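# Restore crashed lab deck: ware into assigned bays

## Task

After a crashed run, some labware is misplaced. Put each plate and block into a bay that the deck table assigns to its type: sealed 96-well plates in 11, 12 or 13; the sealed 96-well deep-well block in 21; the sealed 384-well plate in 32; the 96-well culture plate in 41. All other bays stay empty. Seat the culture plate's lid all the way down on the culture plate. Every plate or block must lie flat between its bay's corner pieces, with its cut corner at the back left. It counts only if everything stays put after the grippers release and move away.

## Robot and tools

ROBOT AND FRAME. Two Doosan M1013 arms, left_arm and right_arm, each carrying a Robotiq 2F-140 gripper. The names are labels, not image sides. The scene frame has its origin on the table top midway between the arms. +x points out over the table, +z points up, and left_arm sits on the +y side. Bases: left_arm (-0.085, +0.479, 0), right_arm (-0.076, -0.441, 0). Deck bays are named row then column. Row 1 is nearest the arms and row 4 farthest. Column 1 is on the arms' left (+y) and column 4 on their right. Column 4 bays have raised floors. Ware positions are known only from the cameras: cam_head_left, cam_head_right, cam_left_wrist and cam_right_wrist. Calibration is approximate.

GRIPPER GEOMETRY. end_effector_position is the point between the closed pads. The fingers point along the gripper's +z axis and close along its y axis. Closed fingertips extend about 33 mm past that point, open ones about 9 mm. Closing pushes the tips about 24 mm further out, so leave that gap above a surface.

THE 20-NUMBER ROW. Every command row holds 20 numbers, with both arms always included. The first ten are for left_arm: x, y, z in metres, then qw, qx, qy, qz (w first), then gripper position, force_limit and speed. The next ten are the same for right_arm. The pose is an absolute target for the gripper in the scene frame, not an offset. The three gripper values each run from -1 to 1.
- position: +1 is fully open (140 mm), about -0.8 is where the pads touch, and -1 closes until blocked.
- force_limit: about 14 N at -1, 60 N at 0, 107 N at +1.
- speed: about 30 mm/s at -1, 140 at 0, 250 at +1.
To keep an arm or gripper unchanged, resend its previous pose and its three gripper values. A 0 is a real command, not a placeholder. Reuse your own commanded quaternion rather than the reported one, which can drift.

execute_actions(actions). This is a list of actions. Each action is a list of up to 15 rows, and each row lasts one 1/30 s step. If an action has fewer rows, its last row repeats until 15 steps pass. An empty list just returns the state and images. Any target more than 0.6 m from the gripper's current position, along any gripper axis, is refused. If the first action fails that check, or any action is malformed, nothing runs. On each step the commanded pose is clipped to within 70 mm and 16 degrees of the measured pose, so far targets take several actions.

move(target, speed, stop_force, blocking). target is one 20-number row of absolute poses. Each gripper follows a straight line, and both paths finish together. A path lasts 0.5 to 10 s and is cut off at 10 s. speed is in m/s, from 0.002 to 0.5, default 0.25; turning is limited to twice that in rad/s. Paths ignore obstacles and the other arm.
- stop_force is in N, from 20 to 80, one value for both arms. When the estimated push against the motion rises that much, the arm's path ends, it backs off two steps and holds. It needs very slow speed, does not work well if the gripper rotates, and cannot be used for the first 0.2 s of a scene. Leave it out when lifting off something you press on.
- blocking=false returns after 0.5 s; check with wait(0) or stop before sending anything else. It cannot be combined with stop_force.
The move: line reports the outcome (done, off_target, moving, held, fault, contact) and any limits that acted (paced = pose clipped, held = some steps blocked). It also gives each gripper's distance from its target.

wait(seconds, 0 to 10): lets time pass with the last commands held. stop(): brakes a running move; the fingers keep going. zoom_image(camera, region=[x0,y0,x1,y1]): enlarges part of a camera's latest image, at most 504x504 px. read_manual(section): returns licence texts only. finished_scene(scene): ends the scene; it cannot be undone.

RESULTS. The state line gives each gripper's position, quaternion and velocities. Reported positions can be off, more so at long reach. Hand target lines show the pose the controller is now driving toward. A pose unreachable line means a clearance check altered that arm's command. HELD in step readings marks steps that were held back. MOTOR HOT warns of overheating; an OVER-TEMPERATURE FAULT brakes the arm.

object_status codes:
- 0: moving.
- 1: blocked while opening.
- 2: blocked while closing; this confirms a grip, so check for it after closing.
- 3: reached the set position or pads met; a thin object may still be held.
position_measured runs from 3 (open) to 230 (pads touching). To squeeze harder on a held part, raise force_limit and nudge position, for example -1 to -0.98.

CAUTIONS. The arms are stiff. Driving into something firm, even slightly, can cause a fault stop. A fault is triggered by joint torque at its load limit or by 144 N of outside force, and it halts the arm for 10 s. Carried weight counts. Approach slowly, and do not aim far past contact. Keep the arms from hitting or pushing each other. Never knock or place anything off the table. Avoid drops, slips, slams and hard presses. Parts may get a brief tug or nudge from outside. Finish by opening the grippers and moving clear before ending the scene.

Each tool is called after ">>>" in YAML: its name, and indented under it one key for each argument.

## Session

>>> execute_actions:
  actions: []

Scene clock: 0.00 s.
left_arm: end_effector_position=(+0.5661, +0.4914, +0.3215) position_measured=3 object_status=3 end_effector_quat_wxyz=(+0.000, +1.000, +0.010, -0.000) end_effector_velocity=(+0.000, +0.000, -0.000) end_effector_angular_velocity=(-0.000, -0.001, +0.001) | right_arm: end_effector_position=(+0.5704, -0.3640, +0.3219) position_measured=3 object_status=3 end_effector_quat_wxyz=(+0.000, +0.998, +0.060, +0.000) end_effector_velocity=(-0.000, +0.000, +0.000) end_effector_angular_velocity=(-0.000, +0.001, -0.000)
Joint positions: left_arm=[-0.054  0.165  1.604 -0.001  1.373  1.517] | right_arm=[-0.055  0.165  1.604 -0.001  1.373  1.516]
Joint velocities: left_arm=[ 0.001 -0.     0.    -0.    -0.001 -0.   ] | right_arm=[ 0.    -0.    -0.    -0.     0.001  0.001]
Hand target (left_arm): +0.566, +0.491, +0.322; +0.000, +1.000, +0.010, -0.000
Hand target (right_arm): +0.570, -0.364, +0.322; +0.000, +0.998, +0.060, +0.000

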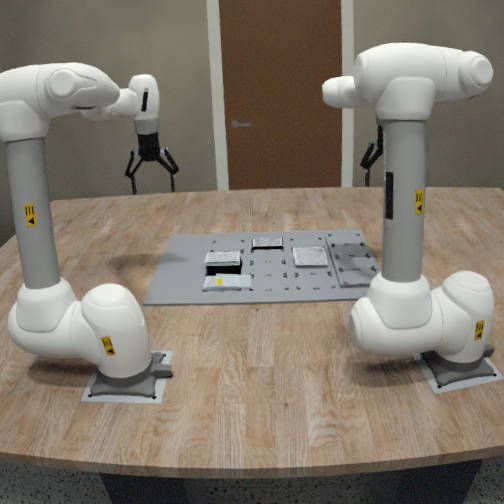

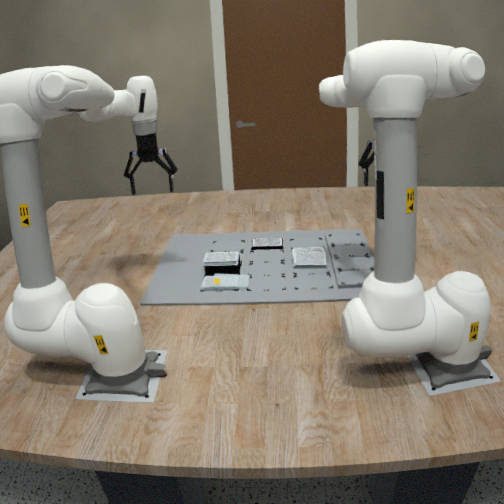

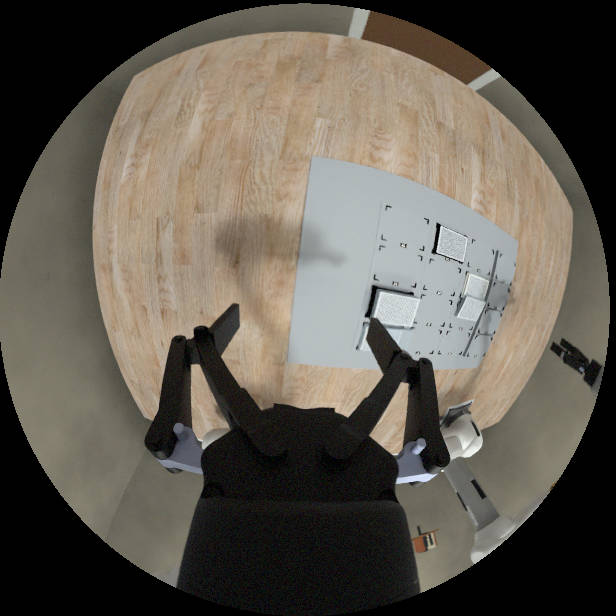

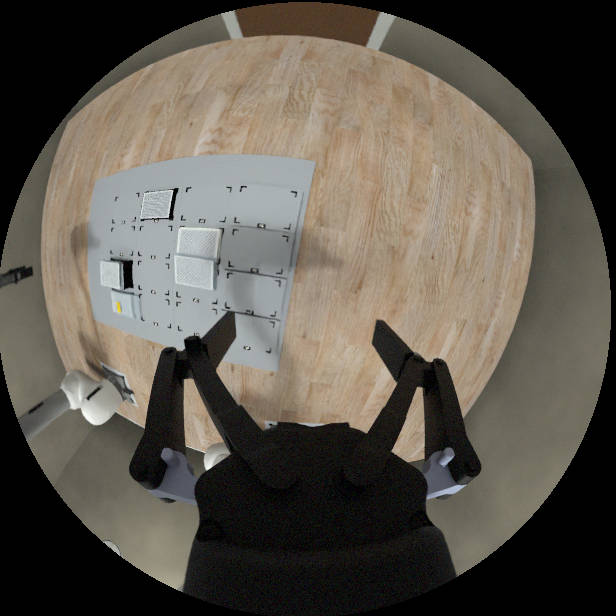

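Similar layout. View from above the block/culture plate.

>>> move:
  target: [0.44,0.33,0.20,0,0.709,-0.7052,0,0.45,-0.3,-0.5,0.5704,-0.364,0.3219,0,0.998,0.06,0,1,0,0]
  speed: 0.25

>>> zoom_image:
  camera: "cam_left_wrist"
  region: [150, 60, 450, 360]

Scene clock: 3.83 s.
left_arm: end_effector_position=(+0.4397, +0.3300, +0.2001) position_measured=72 object_status=3 end_effector_quat_wxyz=(-0.000, +0.709, -0.705, -0.000) end_effector_velocity=(-0.000, -0.001, +0.000) end_effector_angular_velocity=(-0.002, -0.000, +0.000) | right_arm: end_effector_position=(+0.5704, -0.3640, +0.3219) position_measured=3 object_status=3 end_effector_quat_wxyz=(-0.000, +0.998, +0.060, +0.000) end_effector_velocity=(-0.000, +0.001, +0.000) end_effector_angular_velocity=(+0.000, +0.001, +0.002)
Joint positions: left_arm=[-0.361  0.062  1.95   0.     1.13   2.796] | right_arm=[-0.055  0.165  1.603  0.     1.373  1.515]
Joint velocities: left_arm=[-0.    -0.001  0.    -0.002 -0.001  0.   ] | right_arm=[ 0.001 -0.    -0.     0.     0.001 -0.002]
Hand target (left_arm): +0.440, +0.330, +0.200; +0.000, +0.709, -0.705, -0.000
Hand target (right_arm): +0.570, -0.364, +0.322; -0.000, +0.998, +0.060, +0.000
Off the commanded pose (left_arm): 0.000 m, 0 deg.
Off the commanded pose (right_arm): 0.000 m, 0 deg.
move: done
camera_calibration (this result's frames):
cam_left_wrist: T_world_to_cam=[[-0.995151, -0.0980568, -0.00765205, 0.474553], [-0.0935218, 0.919293, 0.382301, -0.322052], [-0.0304527, 0.381163, -0.924006, 0.272088], [0, 0, 0, 1]] pos_world=[0.450419, 0.238883, 0.378163]
cam_right_wrist: T_world_to_cam=[[0.193812, -0.980549, 0.0309982, -0.479406], [-0.925615, -0.172301, 0.33697, 0.376828], [-0.325074, -0.0940012, -0.941005, 0.631801], [0, 0, 0, 1]] pos_world=[0.647095, -0.345763, 0.482409]

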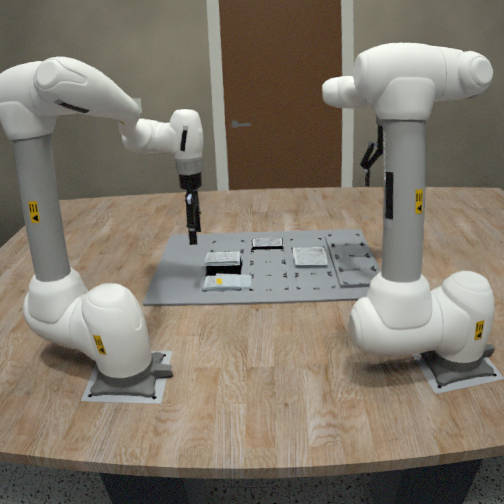

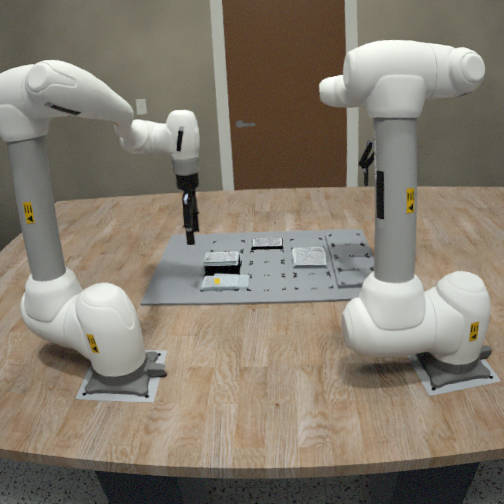

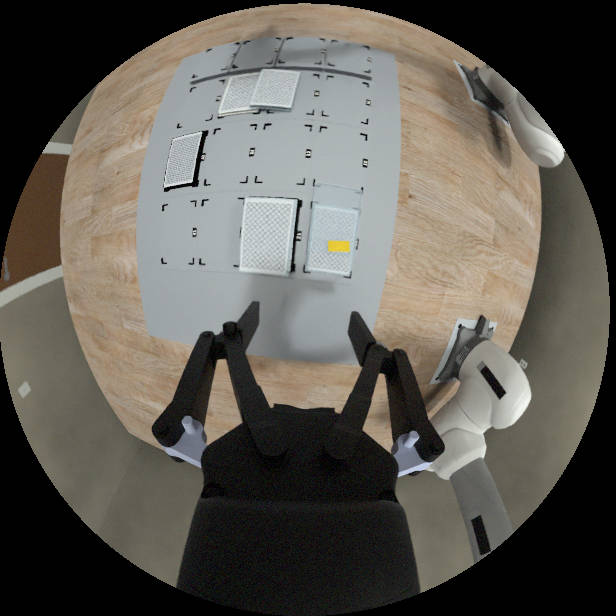

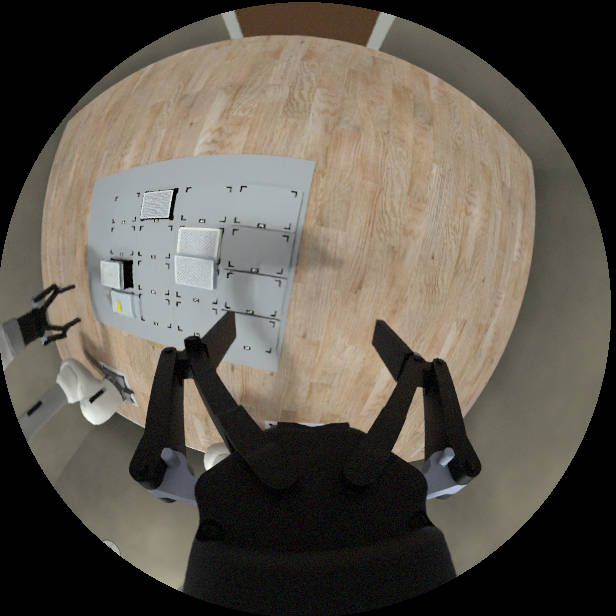

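Region (150, 60, 450, 360) of cam_left_wrist's 616x616 image, scaled by 1.680, with more detail than that image has.

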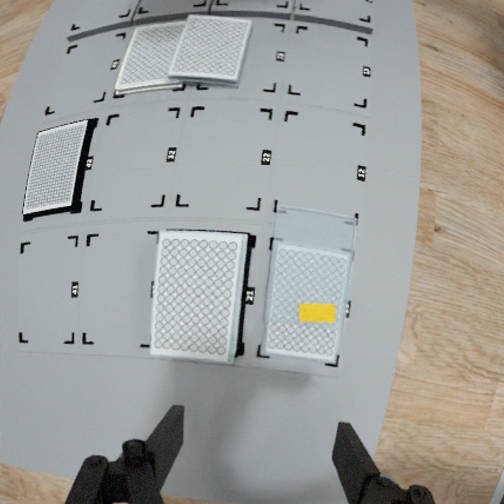

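>>> move:
  target: [0.511,0.247,0.12,0,0.709,-0.7052,0,0.45,-0.3,-0.5,0.5704,-0.364,0.3219,0,0.998,0.06,0,1,0,0]
  speed: 0.15

>>> zoom_image:
  camera: "cam_left_wrist"
  region: [200, 200, 420, 420]

Scene clock: 5.53 s.
left_arm: end_effector_position=(+0.5108, +0.2469, +0.1198) position_measured=72 object_status=3 end_effector_quat_wxyz=(+0.000, +0.709, -0.705, -0.000) end_effector_velocity=(+0.000, +0.000, +0.000) end_effector_angular_velocity=(+0.001, +0.000, -0.001) | right_arm: end_effector_position=(+0.5704, -0.3640, +0.3219) position_measured=3 object_status=3 end_effector_quat_wxyz=(-0.000, +0.998, +0.060, +0.000) end_effector_velocity=(-0.000, -0.000, -0.000) end_effector_angular_velocity=(-0.001, +0.000, -0.001)
Joint positions: left_arm=[-0.446  0.269  1.863  0.     1.009  2.71 ] | right_arm=[-0.055  0.165  1.603  0.     1.373  1.515]
Joint velocities: left_arm=[-0.     0.    -0.001  0.001  0.001  0.   ] | right_arm=[ 0.     0.     0.    -0.001  0.     0.001]
Hand target (left_arm): +0.511, +0.247, +0.120; -0.000, +0.709, -0.705, -0.000
Hand target (right_arm): +0.570, -0.364, +0.322; -0.000, +0.998, +0.060, -0.000
Off the commanded pose (left_arm): 0.000 m, 0 deg.
Off the commanded pose (right_arm): 0.000 m, 0 deg.
move: done
camera_calibration (this result's frames):
cam_left_wrist: T_world_to_cam=[[-0.995155, -0.0980163, -0.00768549, 0.536573], [-0.0935044, 0.919388, 0.382077, -0.208303], [-0.0303838, 0.380945, -0.924098, 0.231727], [0, 0, 0, 1]] pos_world=[0.521537, 0.155829, 0.29785]
cam_right_wrist: T_world_to_cam=[[0.193812, -0.980549, 0.0309981, -0.479406], [-0.925615, -0.172301, 0.33697, 0.376828], [-0.325075, -0.0940011, -0.941005, 0.631802], [0, 0, 0, 1]] pos_world=[0.647095, -0.345763, 0.48241]

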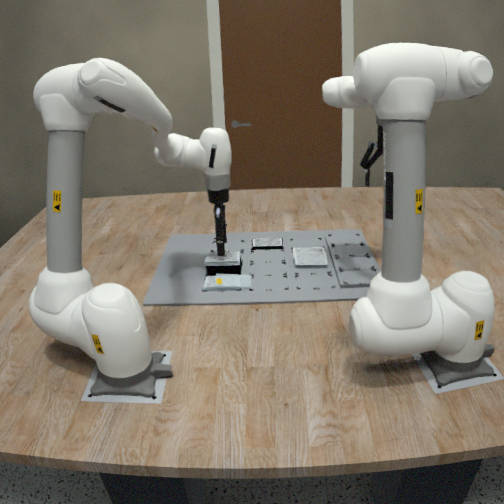

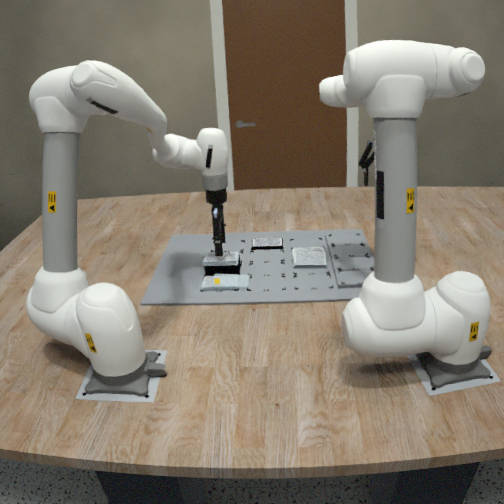

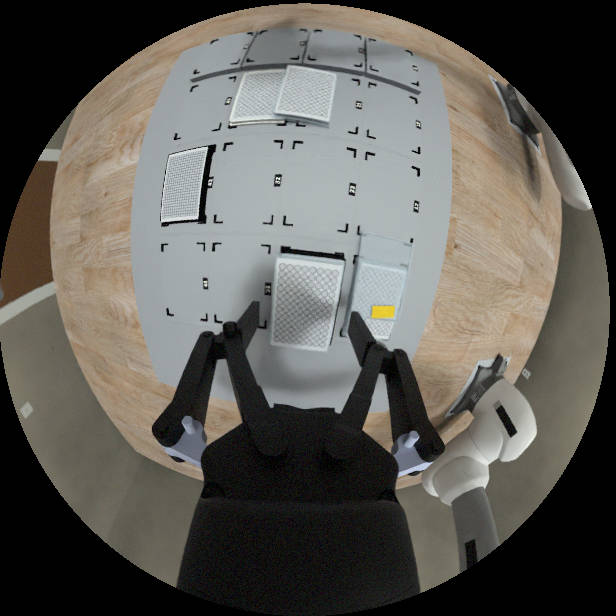

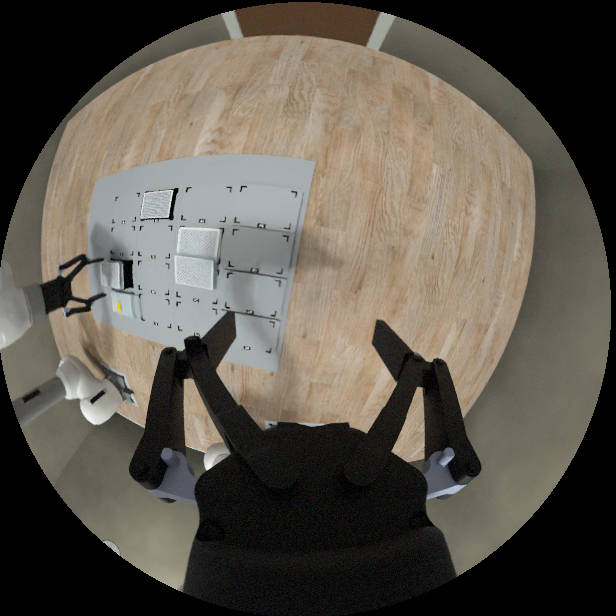

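Region (200, 200, 420, 420) of cam_left_wrist's 616x616 image, scaled by 2.291, with more detail than that image has.

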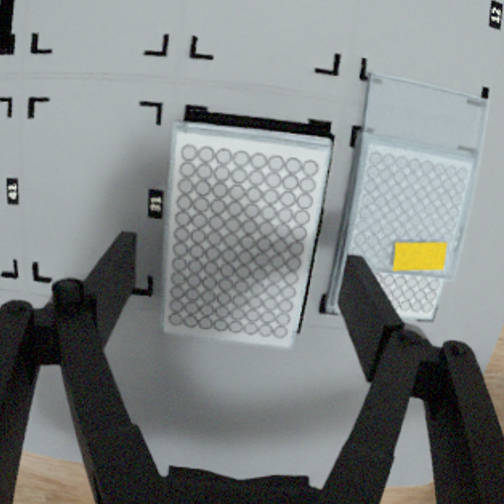

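>>> move:
  target: [0.510,0.247,0.079,0,0.709,-0.7052,0,0.45,-0.3,-0.5,0.5704,-0.364,0.3219,0,0.998,0.06,0,1,0,0]
  speed: 0.03
  stop_force: 20

>>> zoom_image:
  camera: "cam_left_wrist"
  region: [200, 200, 420, 420]

Scene clock: 7.40 s.
left_arm: end_effector_position=(+0.5100, +0.2470, +0.0790) position_measured=72 object_status=3 end_effector_quat_wxyz=(+0.000, +0.709, -0.705, -0.000) end_effector_velocity=(+0.001, -0.000, +0.001) end_effector_angular_velocity=(+0.001, -0.004, -0.002) | right_arm: end_effector_position=(+0.5704, -0.3640, +0.3219) position_measured=3 object_status=3 end_effector_quat_wxyz=(-0.000, +0.998, +0.060, +0.000) end_effector_velocity=(+0.000, -0.000, -0.000) end_effector_angular_velocity=(+0.000, +0.000, +0.000)
Joint positions: left_arm=[-0.447  0.307  1.899  0.     0.935  2.71 ] | right_arm=[-0.055  0.165  1.603  0.     1.373  1.515]
Joint velocities: left_arm=[-0.    -0.    -0.001  0.003 -0.002 -0.   ] | right_arm=[-0.001  0.    -0.     0.     0.    -0.001]
Hand target (left_arm): +0.510, +0.247, +0.079; -0.000, +0.709, -0.705, -0.000
Hand target (right_arm): +0.570, -0.364, +0.322; -0.000, +0.998, +0.060, -0.000
Off the commanded pose (left_arm): 0.000 m, 0 deg.
Off the commanded pose (right_arm): 0.000 m, 0 deg.
move: done
camera_calibration (this result's frames):
cam_left_wrist: T_world_to_cam=[[-0.995155, -0.0980129, -0.00775203, 0.535458], [-0.0935279, 0.9194, 0.382041, -0.192898], [-0.0303178, 0.380915, -0.924113, 0.19388], [0, 0, 0, 1]] pos_world=[0.5207, 0.15598, 0.257013]
cam_right_wrist: T_world_to_cam=[[0.193812, -0.980549, 0.0309982, -0.479406], [-0.925615, -0.172301, 0.33697, 0.376828], [-0.325075, -0.0940012, -0.941005, 0.631802], [0, 0, 0, 1]] pos_world=[0.647095, -0.345763, 0.48241]

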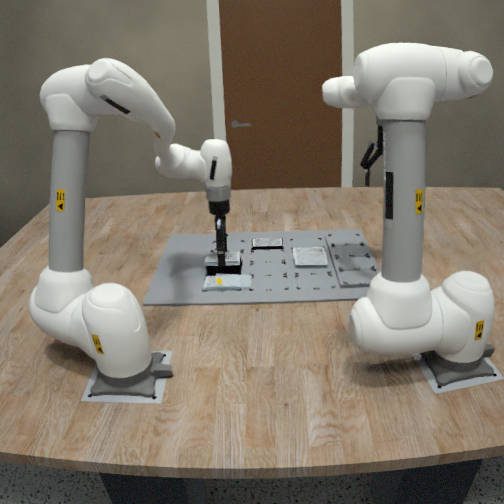

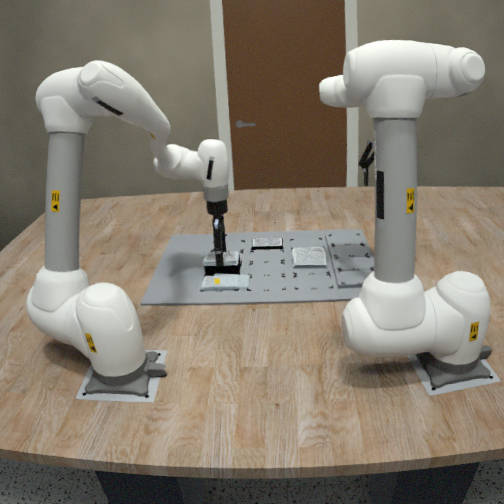

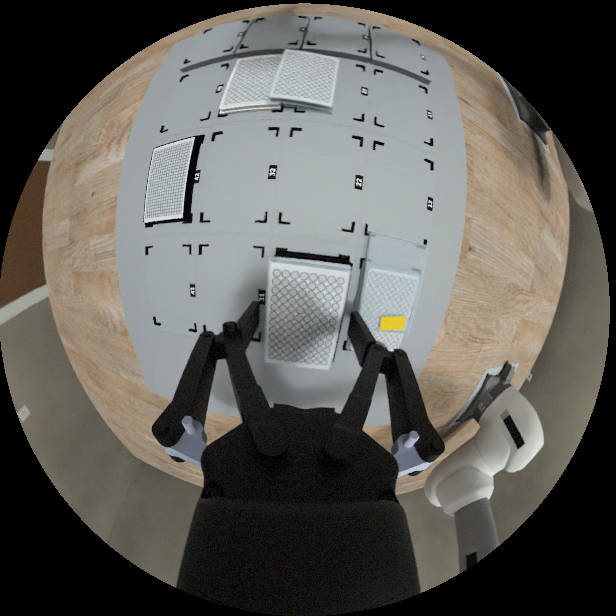

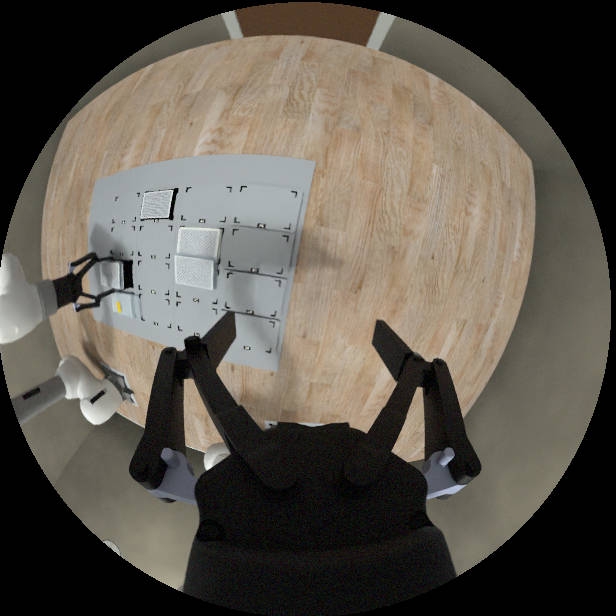

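Region (200, 200, 420, 420) of cam_left_wrist's 616x616 image, scaled by 2.291, with more detail than that image has.

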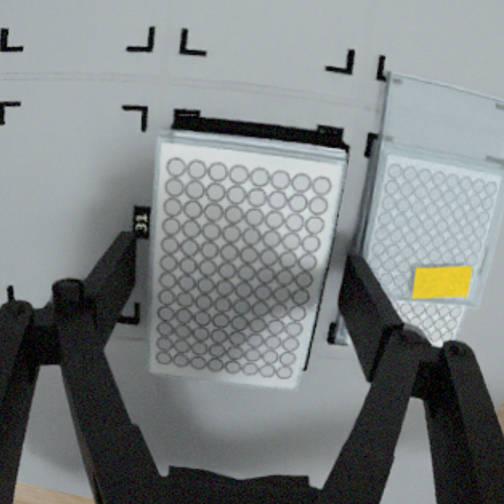

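>>> move:
  target: [0.509,0.247,0.079,0,0.709,-0.7052,0,-1,-0.3,-0.5,0.5704,-0.364,0.3219,0,0.998,0.06,0,1,0,0]
  speed: 0.01

>>> move:
  target: [0.509,0.247,0.11,0,0.709,-0.7052,0,-1,-0.3,-0.5,0.5704,-0.364,0.3219,0,0.998,0.06,0,1,0,0]
  speed: 0.05

>>> move:
  target: [0.720,-0.083,0.08,0,0.709,-0.7052,0,-1,-0.3,-0.5,0.5704,-0.364,0.3219,0,0.998,0.06,0,1,0,0]
  speed: 0.15

>>> move:
  target: [0.720,-0.083,0.043,0,0.709,-0.7052,0,-1,-0.3,-0.5,0.5704,-0.364,0.3219,0,0.998,0.06,0,1,0,0]
  speed: 0.03

>>> zoom_image:
  camera: "cam_left_wrist"
  region: [220, 210, 400, 390]

Scene clock: 8.53 s.
left_arm: end_effector_position=(+0.5090, +0.2470, +0.0790) position_measured=105 object_status=2 end_effector_quat_wxyz=(-0.000, +0.709, -0.705, +0.000) end_effector_velocity=(-0.001, -0.000, -0.001) end_effector_angular_velocity=(+0.000, +0.003, -0.000) | right_arm: end_effector_position=(+0.5704, -0.3640, +0.3219) position_measured=3 object_status=3 end_effector_quat_wxyz=(-0.000, +0.998, +0.060, +0.000) end_effector_velocity=(-0.000, +0.000, +0.000) end_effector_angular_velocity=(-0.001, +0.001, +0.000)
Joint positions: left_arm=[-0.447  0.306  1.901  0.     0.934  2.709] | right_arm=[-0.055  0.165  1.603  0.     1.373  1.515]
Joint velocities: left_arm=[-0.001  0.001  0.001 -0.001  0.001  0.   ] | right_arm=[ 0.    -0.    -0.    -0.     0.001 -0.   ]
Hand target (left_arm): +0.509, +0.247, +0.079; -0.000, +0.709, -0.705, -0.000
Hand target (right_arm): +0.570, -0.364, +0.322; -0.000, +0.998, +0.060, -0.000
Off the commanded pose (left_arm): 0.000 m, 0 deg.
Off the commanded pose (right_arm): 0.000 m, 0 deg.
move: done
camera_calibration (this result's frames):
cam_left_wrist: T_world_to_cam=[[-0.995163, -0.0979195, -0.00784461, 0.534512], [-0.0934773, 0.919412, 0.382026, -0.193021], [-0.0301953, 0.380911, -0.924118, 0.193837], [0, 0, 0, 1]] pos_world=[0.519737, 0.15597, 0.25706]
cam_right_wrist: T_world_to_cam=[[0.193812, -0.980549, 0.0309981, -0.479406], [-0.925615, -0.172301, 0.33697, 0.376828], [-0.325075, -0.0940012, -0.941005, 0.631802], [0, 0, 0, 1]] pos_world=[0.647095, -0.345763, 0.48241]

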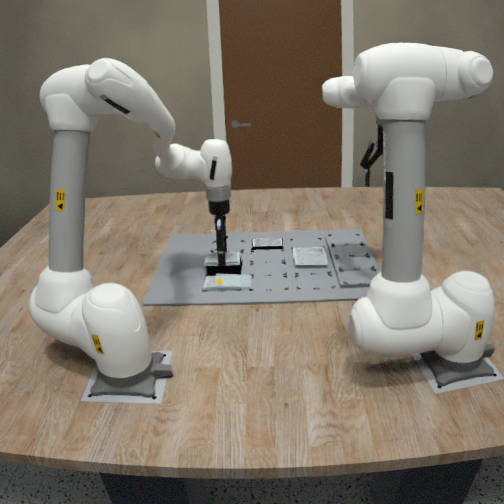

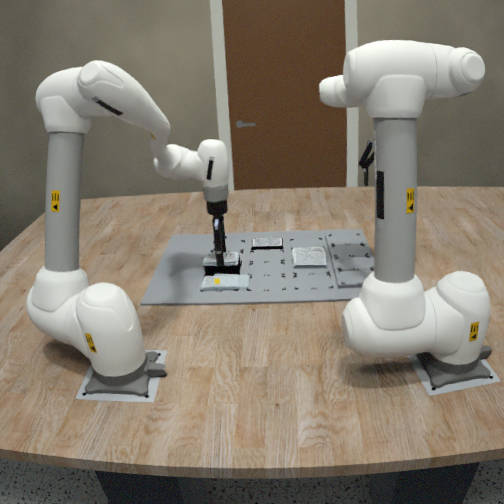

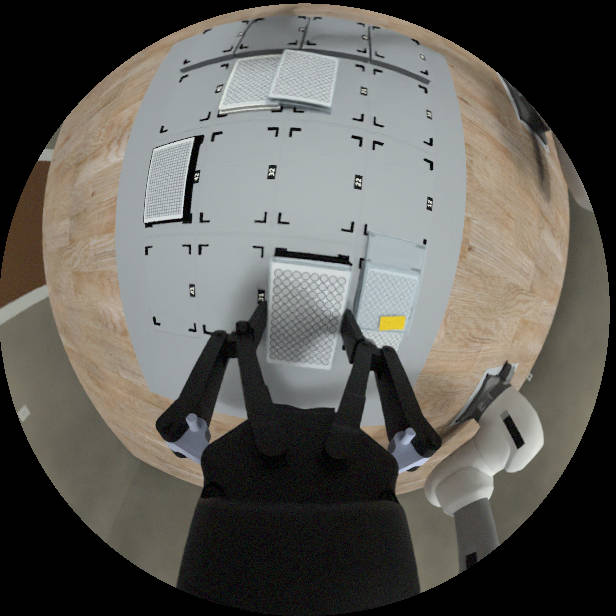

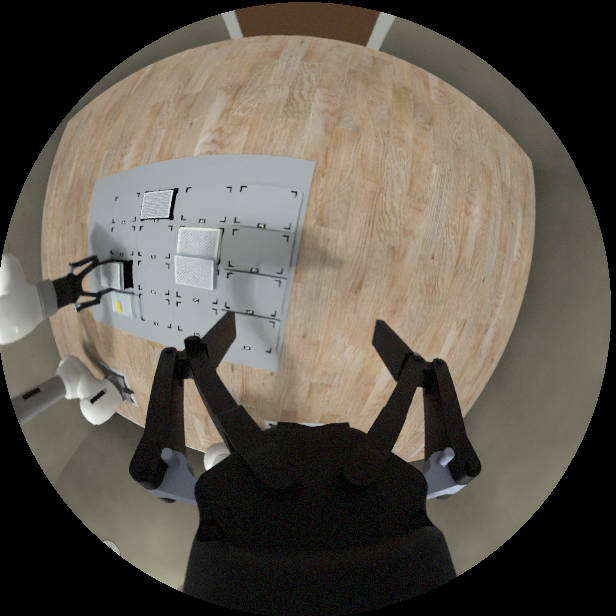

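Scene clock: 9.43 s.
left_arm: end_effector_position=(+0.5090, +0.2470, +0.1100) position_measured=105 object_status=2 end_effector_quat_wxyz=(-0.000, +0.709, -0.705, +0.000) end_effector_velocity=(-0.000, -0.000, -0.000) end_effector_angular_velocity=(-0.001, +0.001, +0.001) | right_arm: end_effector_position=(+0.5704, -0.3640, +0.3219) position_measured=3 object_status=3 end_effector_quat_wxyz=(-0.000, +0.998, +0.060, +0.000) end_effector_velocity=(+0.000, +0.000, +0.000) end_effector_angular_velocity=(+0.001, -0.000, -0.000)
Joint positions: left_arm=[-0.447  0.276  1.875  0.     0.99   2.709] | right_arm=[-0.055  0.165  1.603  0.     1.373  1.515]
Joint velocities: left_arm=[ 0.     0.    -0.    -0.002  0.     0.   ] | right_arm=[ 0.     0.    -0.     0.001 -0.     0.   ]
Hand target (left_arm): +0.509, +0.247, +0.110; +0.000, +0.709, -0.705, +0.000
Hand target (right_arm): +0.570, -0.364, +0.322; -0.000, +0.998, +0.060, -0.000
Off the commanded pose (left_arm): 0.000 m, 0 deg.
Off the commanded pose (right_arm): 0.000 m, 0 deg.
move: done
camera_calibration (this result's frames):
cam_left_wrist: T_world_to_cam=[[-0.995164, -0.0979077, -0.0078585, 0.53476], [-0.0934719, 0.919415, 0.38202, -0.204873], [-0.0301775, 0.380907, -0.924121, 0.222526], [0, 0, 0, 1]] pos_world=[0.51974, 0.155958, 0.288109]
cam_right_wrist: T_world_to_cam=[[0.193812, -0.980549, 0.0309983, -0.479406], [-0.925615, -0.172301, 0.33697, 0.376828], [-0.325075, -0.0940014, -0.941005, 0.631802], [0, 0, 0, 1]] pos_world=[0.647095, -0.345763, 0.48241]

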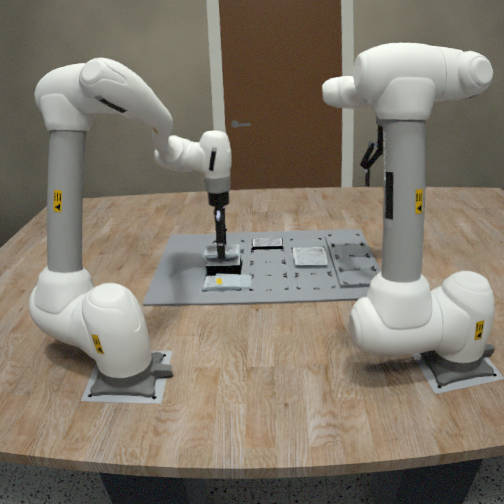

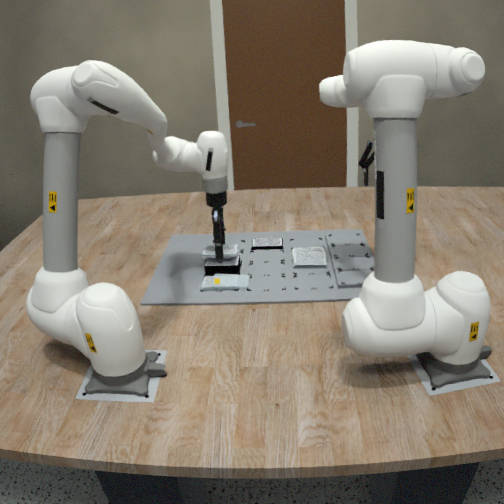

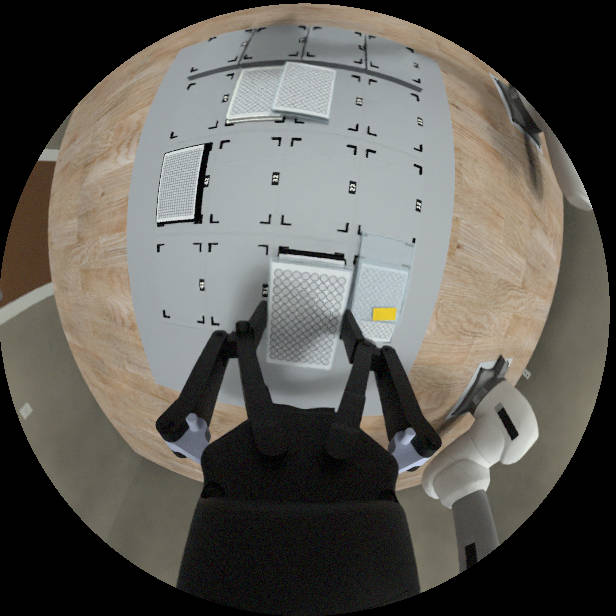

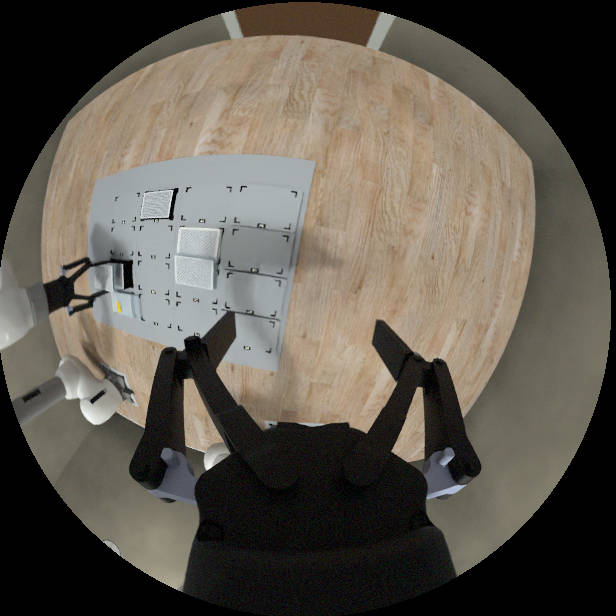

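Scene clock: 12.40 s.
left_arm: end_effector_position=(+0.7193, -0.0833, +0.0796) position_measured=105 object_status=2 end_effector_quat_wxyz=(+0.000, +0.709, -0.705, -0.000) end_effector_velocity=(+0.000, +0.000, +0.001) end_effector_angular_velocity=(-0.000, -0.000, +0.001) | right_arm: end_effector_position=(+0.5704, -0.3640, +0.3219) position_measured=3 object_status=3 end_effector_quat_wxyz=(-0.000, +0.998, +0.060, +0.000) end_effector_velocity=(+0.001, +0.000, -0.000) end_effector_angular_velocity=(+0.000, -0.002, +0.000)
Joint positions: left_arm=[-0.666  0.807  1.072 -0.     1.263  2.491] | right_arm=[-0.055  0.165  1.603  0.     1.373  1.515]
Joint velocities: left_arm=[ 0.    -0.001 -0.    -0.     0.001 -0.   ] | right_arm=[ 0.     0.    -0.    -0.    -0.002 -0.   ]
Hand target (left_arm): +0.719, -0.083, +0.080; +0.000, +0.709, -0.705, -0.000
Hand target (right_arm): +0.570, -0.364, +0.322; -0.000, +0.998, +0.060, -0.000
Off the commanded pose (left_arm): 0.001 m, 0 deg.
Off the commanded pose (right_arm): 0.000 m, 0 deg.
move: done
camera_calibration (this result's frames):
cam_left_wrist: T_world_to_cam=[[-0.995195, -0.0976159, -0.00762584, 0.711457], [-0.0931129, 0.919442, 0.382044, 0.12988], [-0.030282, 0.380918, -0.924113, 0.3266], [0, 0, 0, 1]] pos_world=[0.730022, -0.174375, 0.257621]
cam_right_wrist: T_world_to_cam=[[0.193812, -0.980549, 0.0309981, -0.479406], [-0.925615, -0.172301, 0.33697, 0.376828], [-0.325075, -0.0940011, -0.941005, 0.631802], [0, 0, 0, 1]] pos_world=[0.647095, -0.345763, 0.48241]

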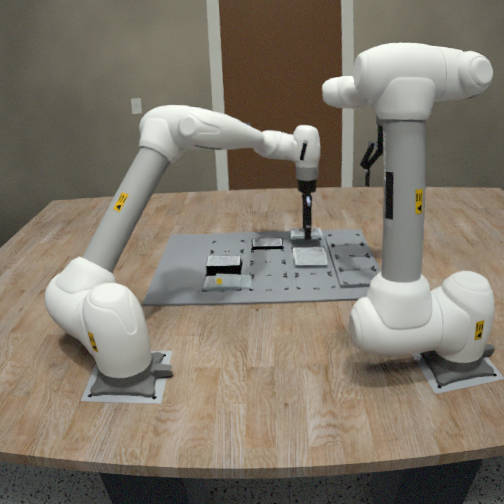

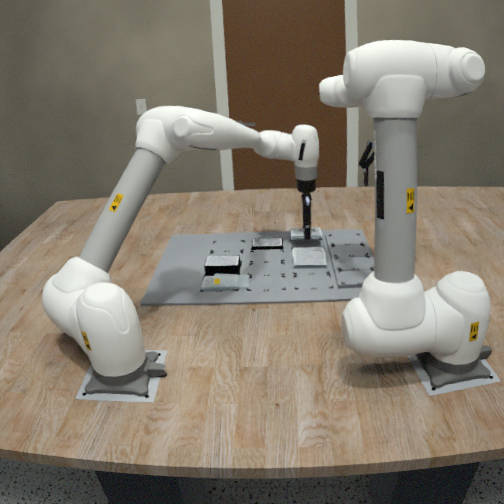

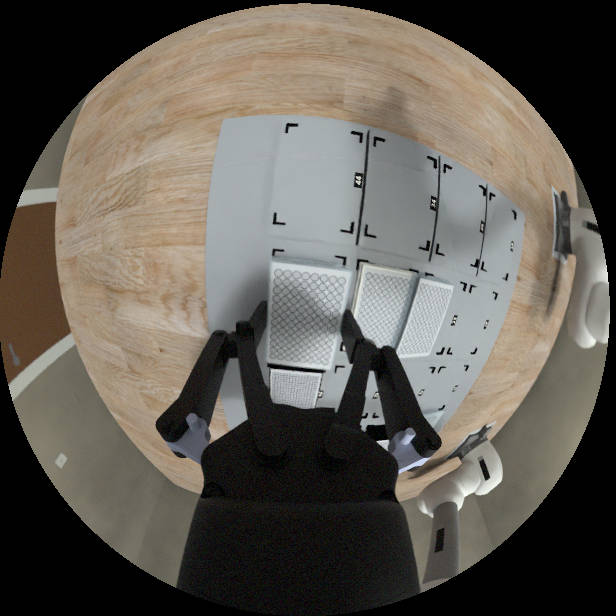

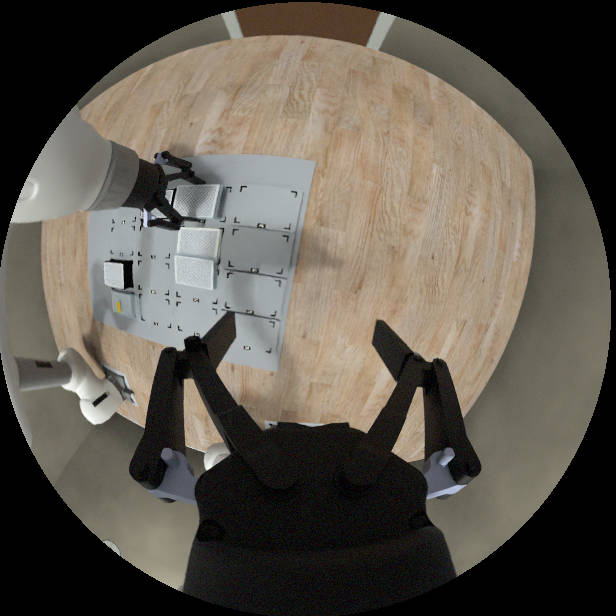

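Scene clock: 13.83 s.
left_arm: end_effector_position=(+0.7200, -0.0830, +0.0429) position_measured=105 object_status=2 end_effector_quat_wxyz=(-0.000, +0.709, -0.705, -0.000) end_effector_velocity=(+0.001, +0.000, -0.000) end_effector_angular_velocity=(-0.000, -0.001, -0.001) | right_arm: end_effector_position=(+0.5704, -0.3640, +0.3219) position_measured=3 object_status=3 end_effector_quat_wxyz=(-0.000, +0.998, +0.060, +0.000) end_effector_velocity=(-0.000, +0.000, -0.000) end_effector_angular_velocity=(-0.000, +0.000, -0.002)
Joint positions: left_arm=[-0.665  0.829  1.1    0.     1.213  2.491] | right_arm=[-0.055  0.165  1.603  0.     1.373  1.515]
Joint velocities: left_arm=[ 0.001  0.     0.     0.    -0.001  0.002] | right_arm=[ 0.    -0.     0.    -0.     0.     0.002]
Hand target (left_arm): +0.720, -0.083, +0.043; -0.000, +0.709, -0.705, -0.000
Hand target (right_arm): +0.570, -0.364, +0.322; -0.000, +0.998, +0.060, -0.000
Off the commanded pose (left_arm): 0.000 m, 0 deg.
Off the commanded pose (right_arm): 0.000 m, 0 deg.
move: done
camera_calibration (this result's frames):
cam_left_wrist: T_world_to_cam=[[-0.995159, -0.0979726, -0.00773921, 0.711819], [-0.0934842, 0.919386, 0.382087, 0.143868], [-0.0303187, 0.38096, -0.924094, 0.292646], [0, 0, 0, 1]] pos_world=[0.730695, -0.174017, 0.220971]
cam_right_wrist: T_world_to_cam=[[0.193812, -0.980549, 0.0309982, -0.479406], [-0.925615, -0.172301, 0.33697, 0.376828], [-0.325075, -0.0940012, -0.941005, 0.631802], [0, 0, 0, 1]] pos_world=[0.647095, -0.345763, 0.48241]

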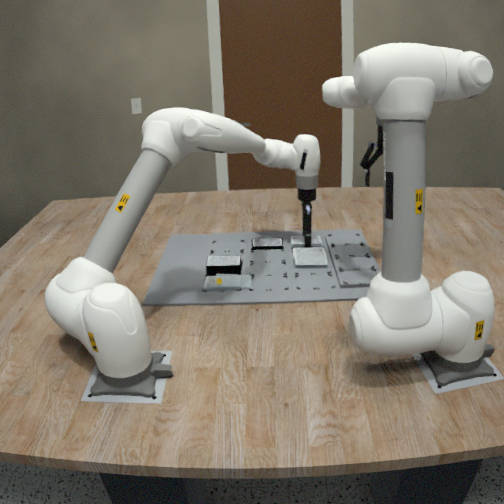

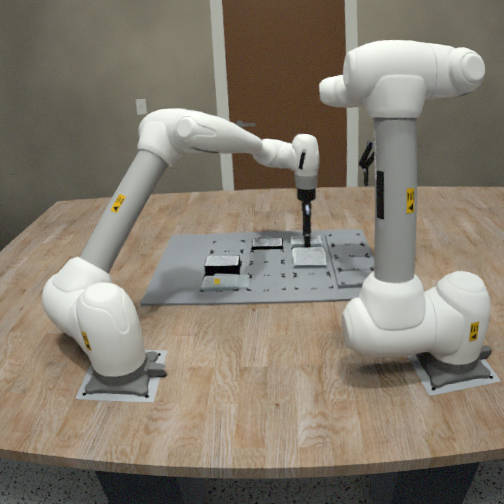

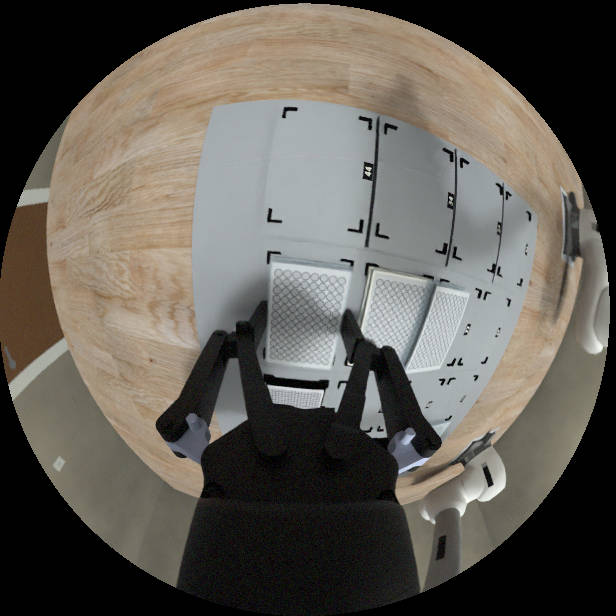

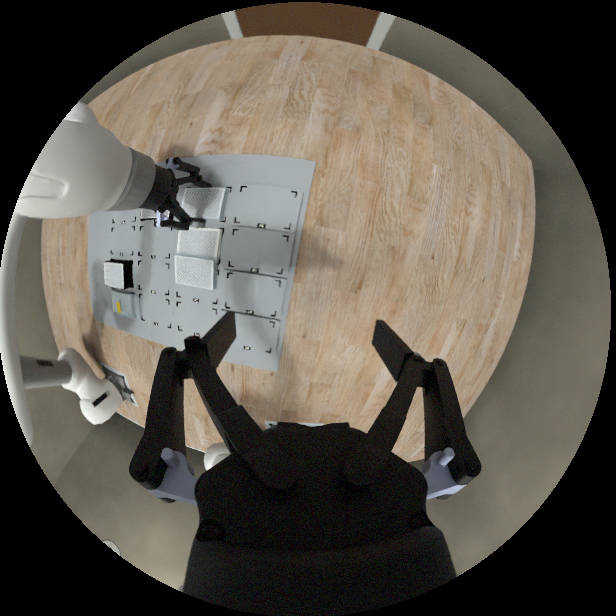

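Region (220, 210, 400, 390) of cam_left_wrist's 616x616 image, scaled by 2.800, with more detail than that image has.

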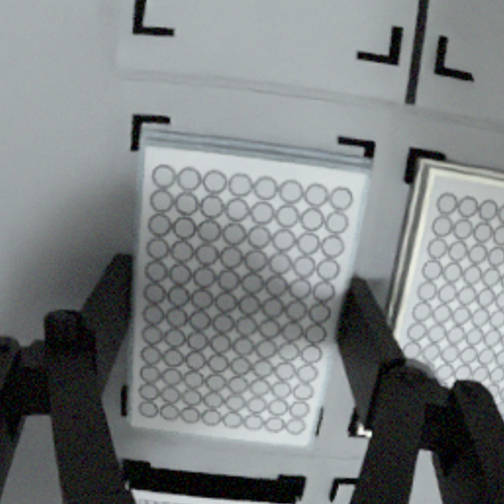

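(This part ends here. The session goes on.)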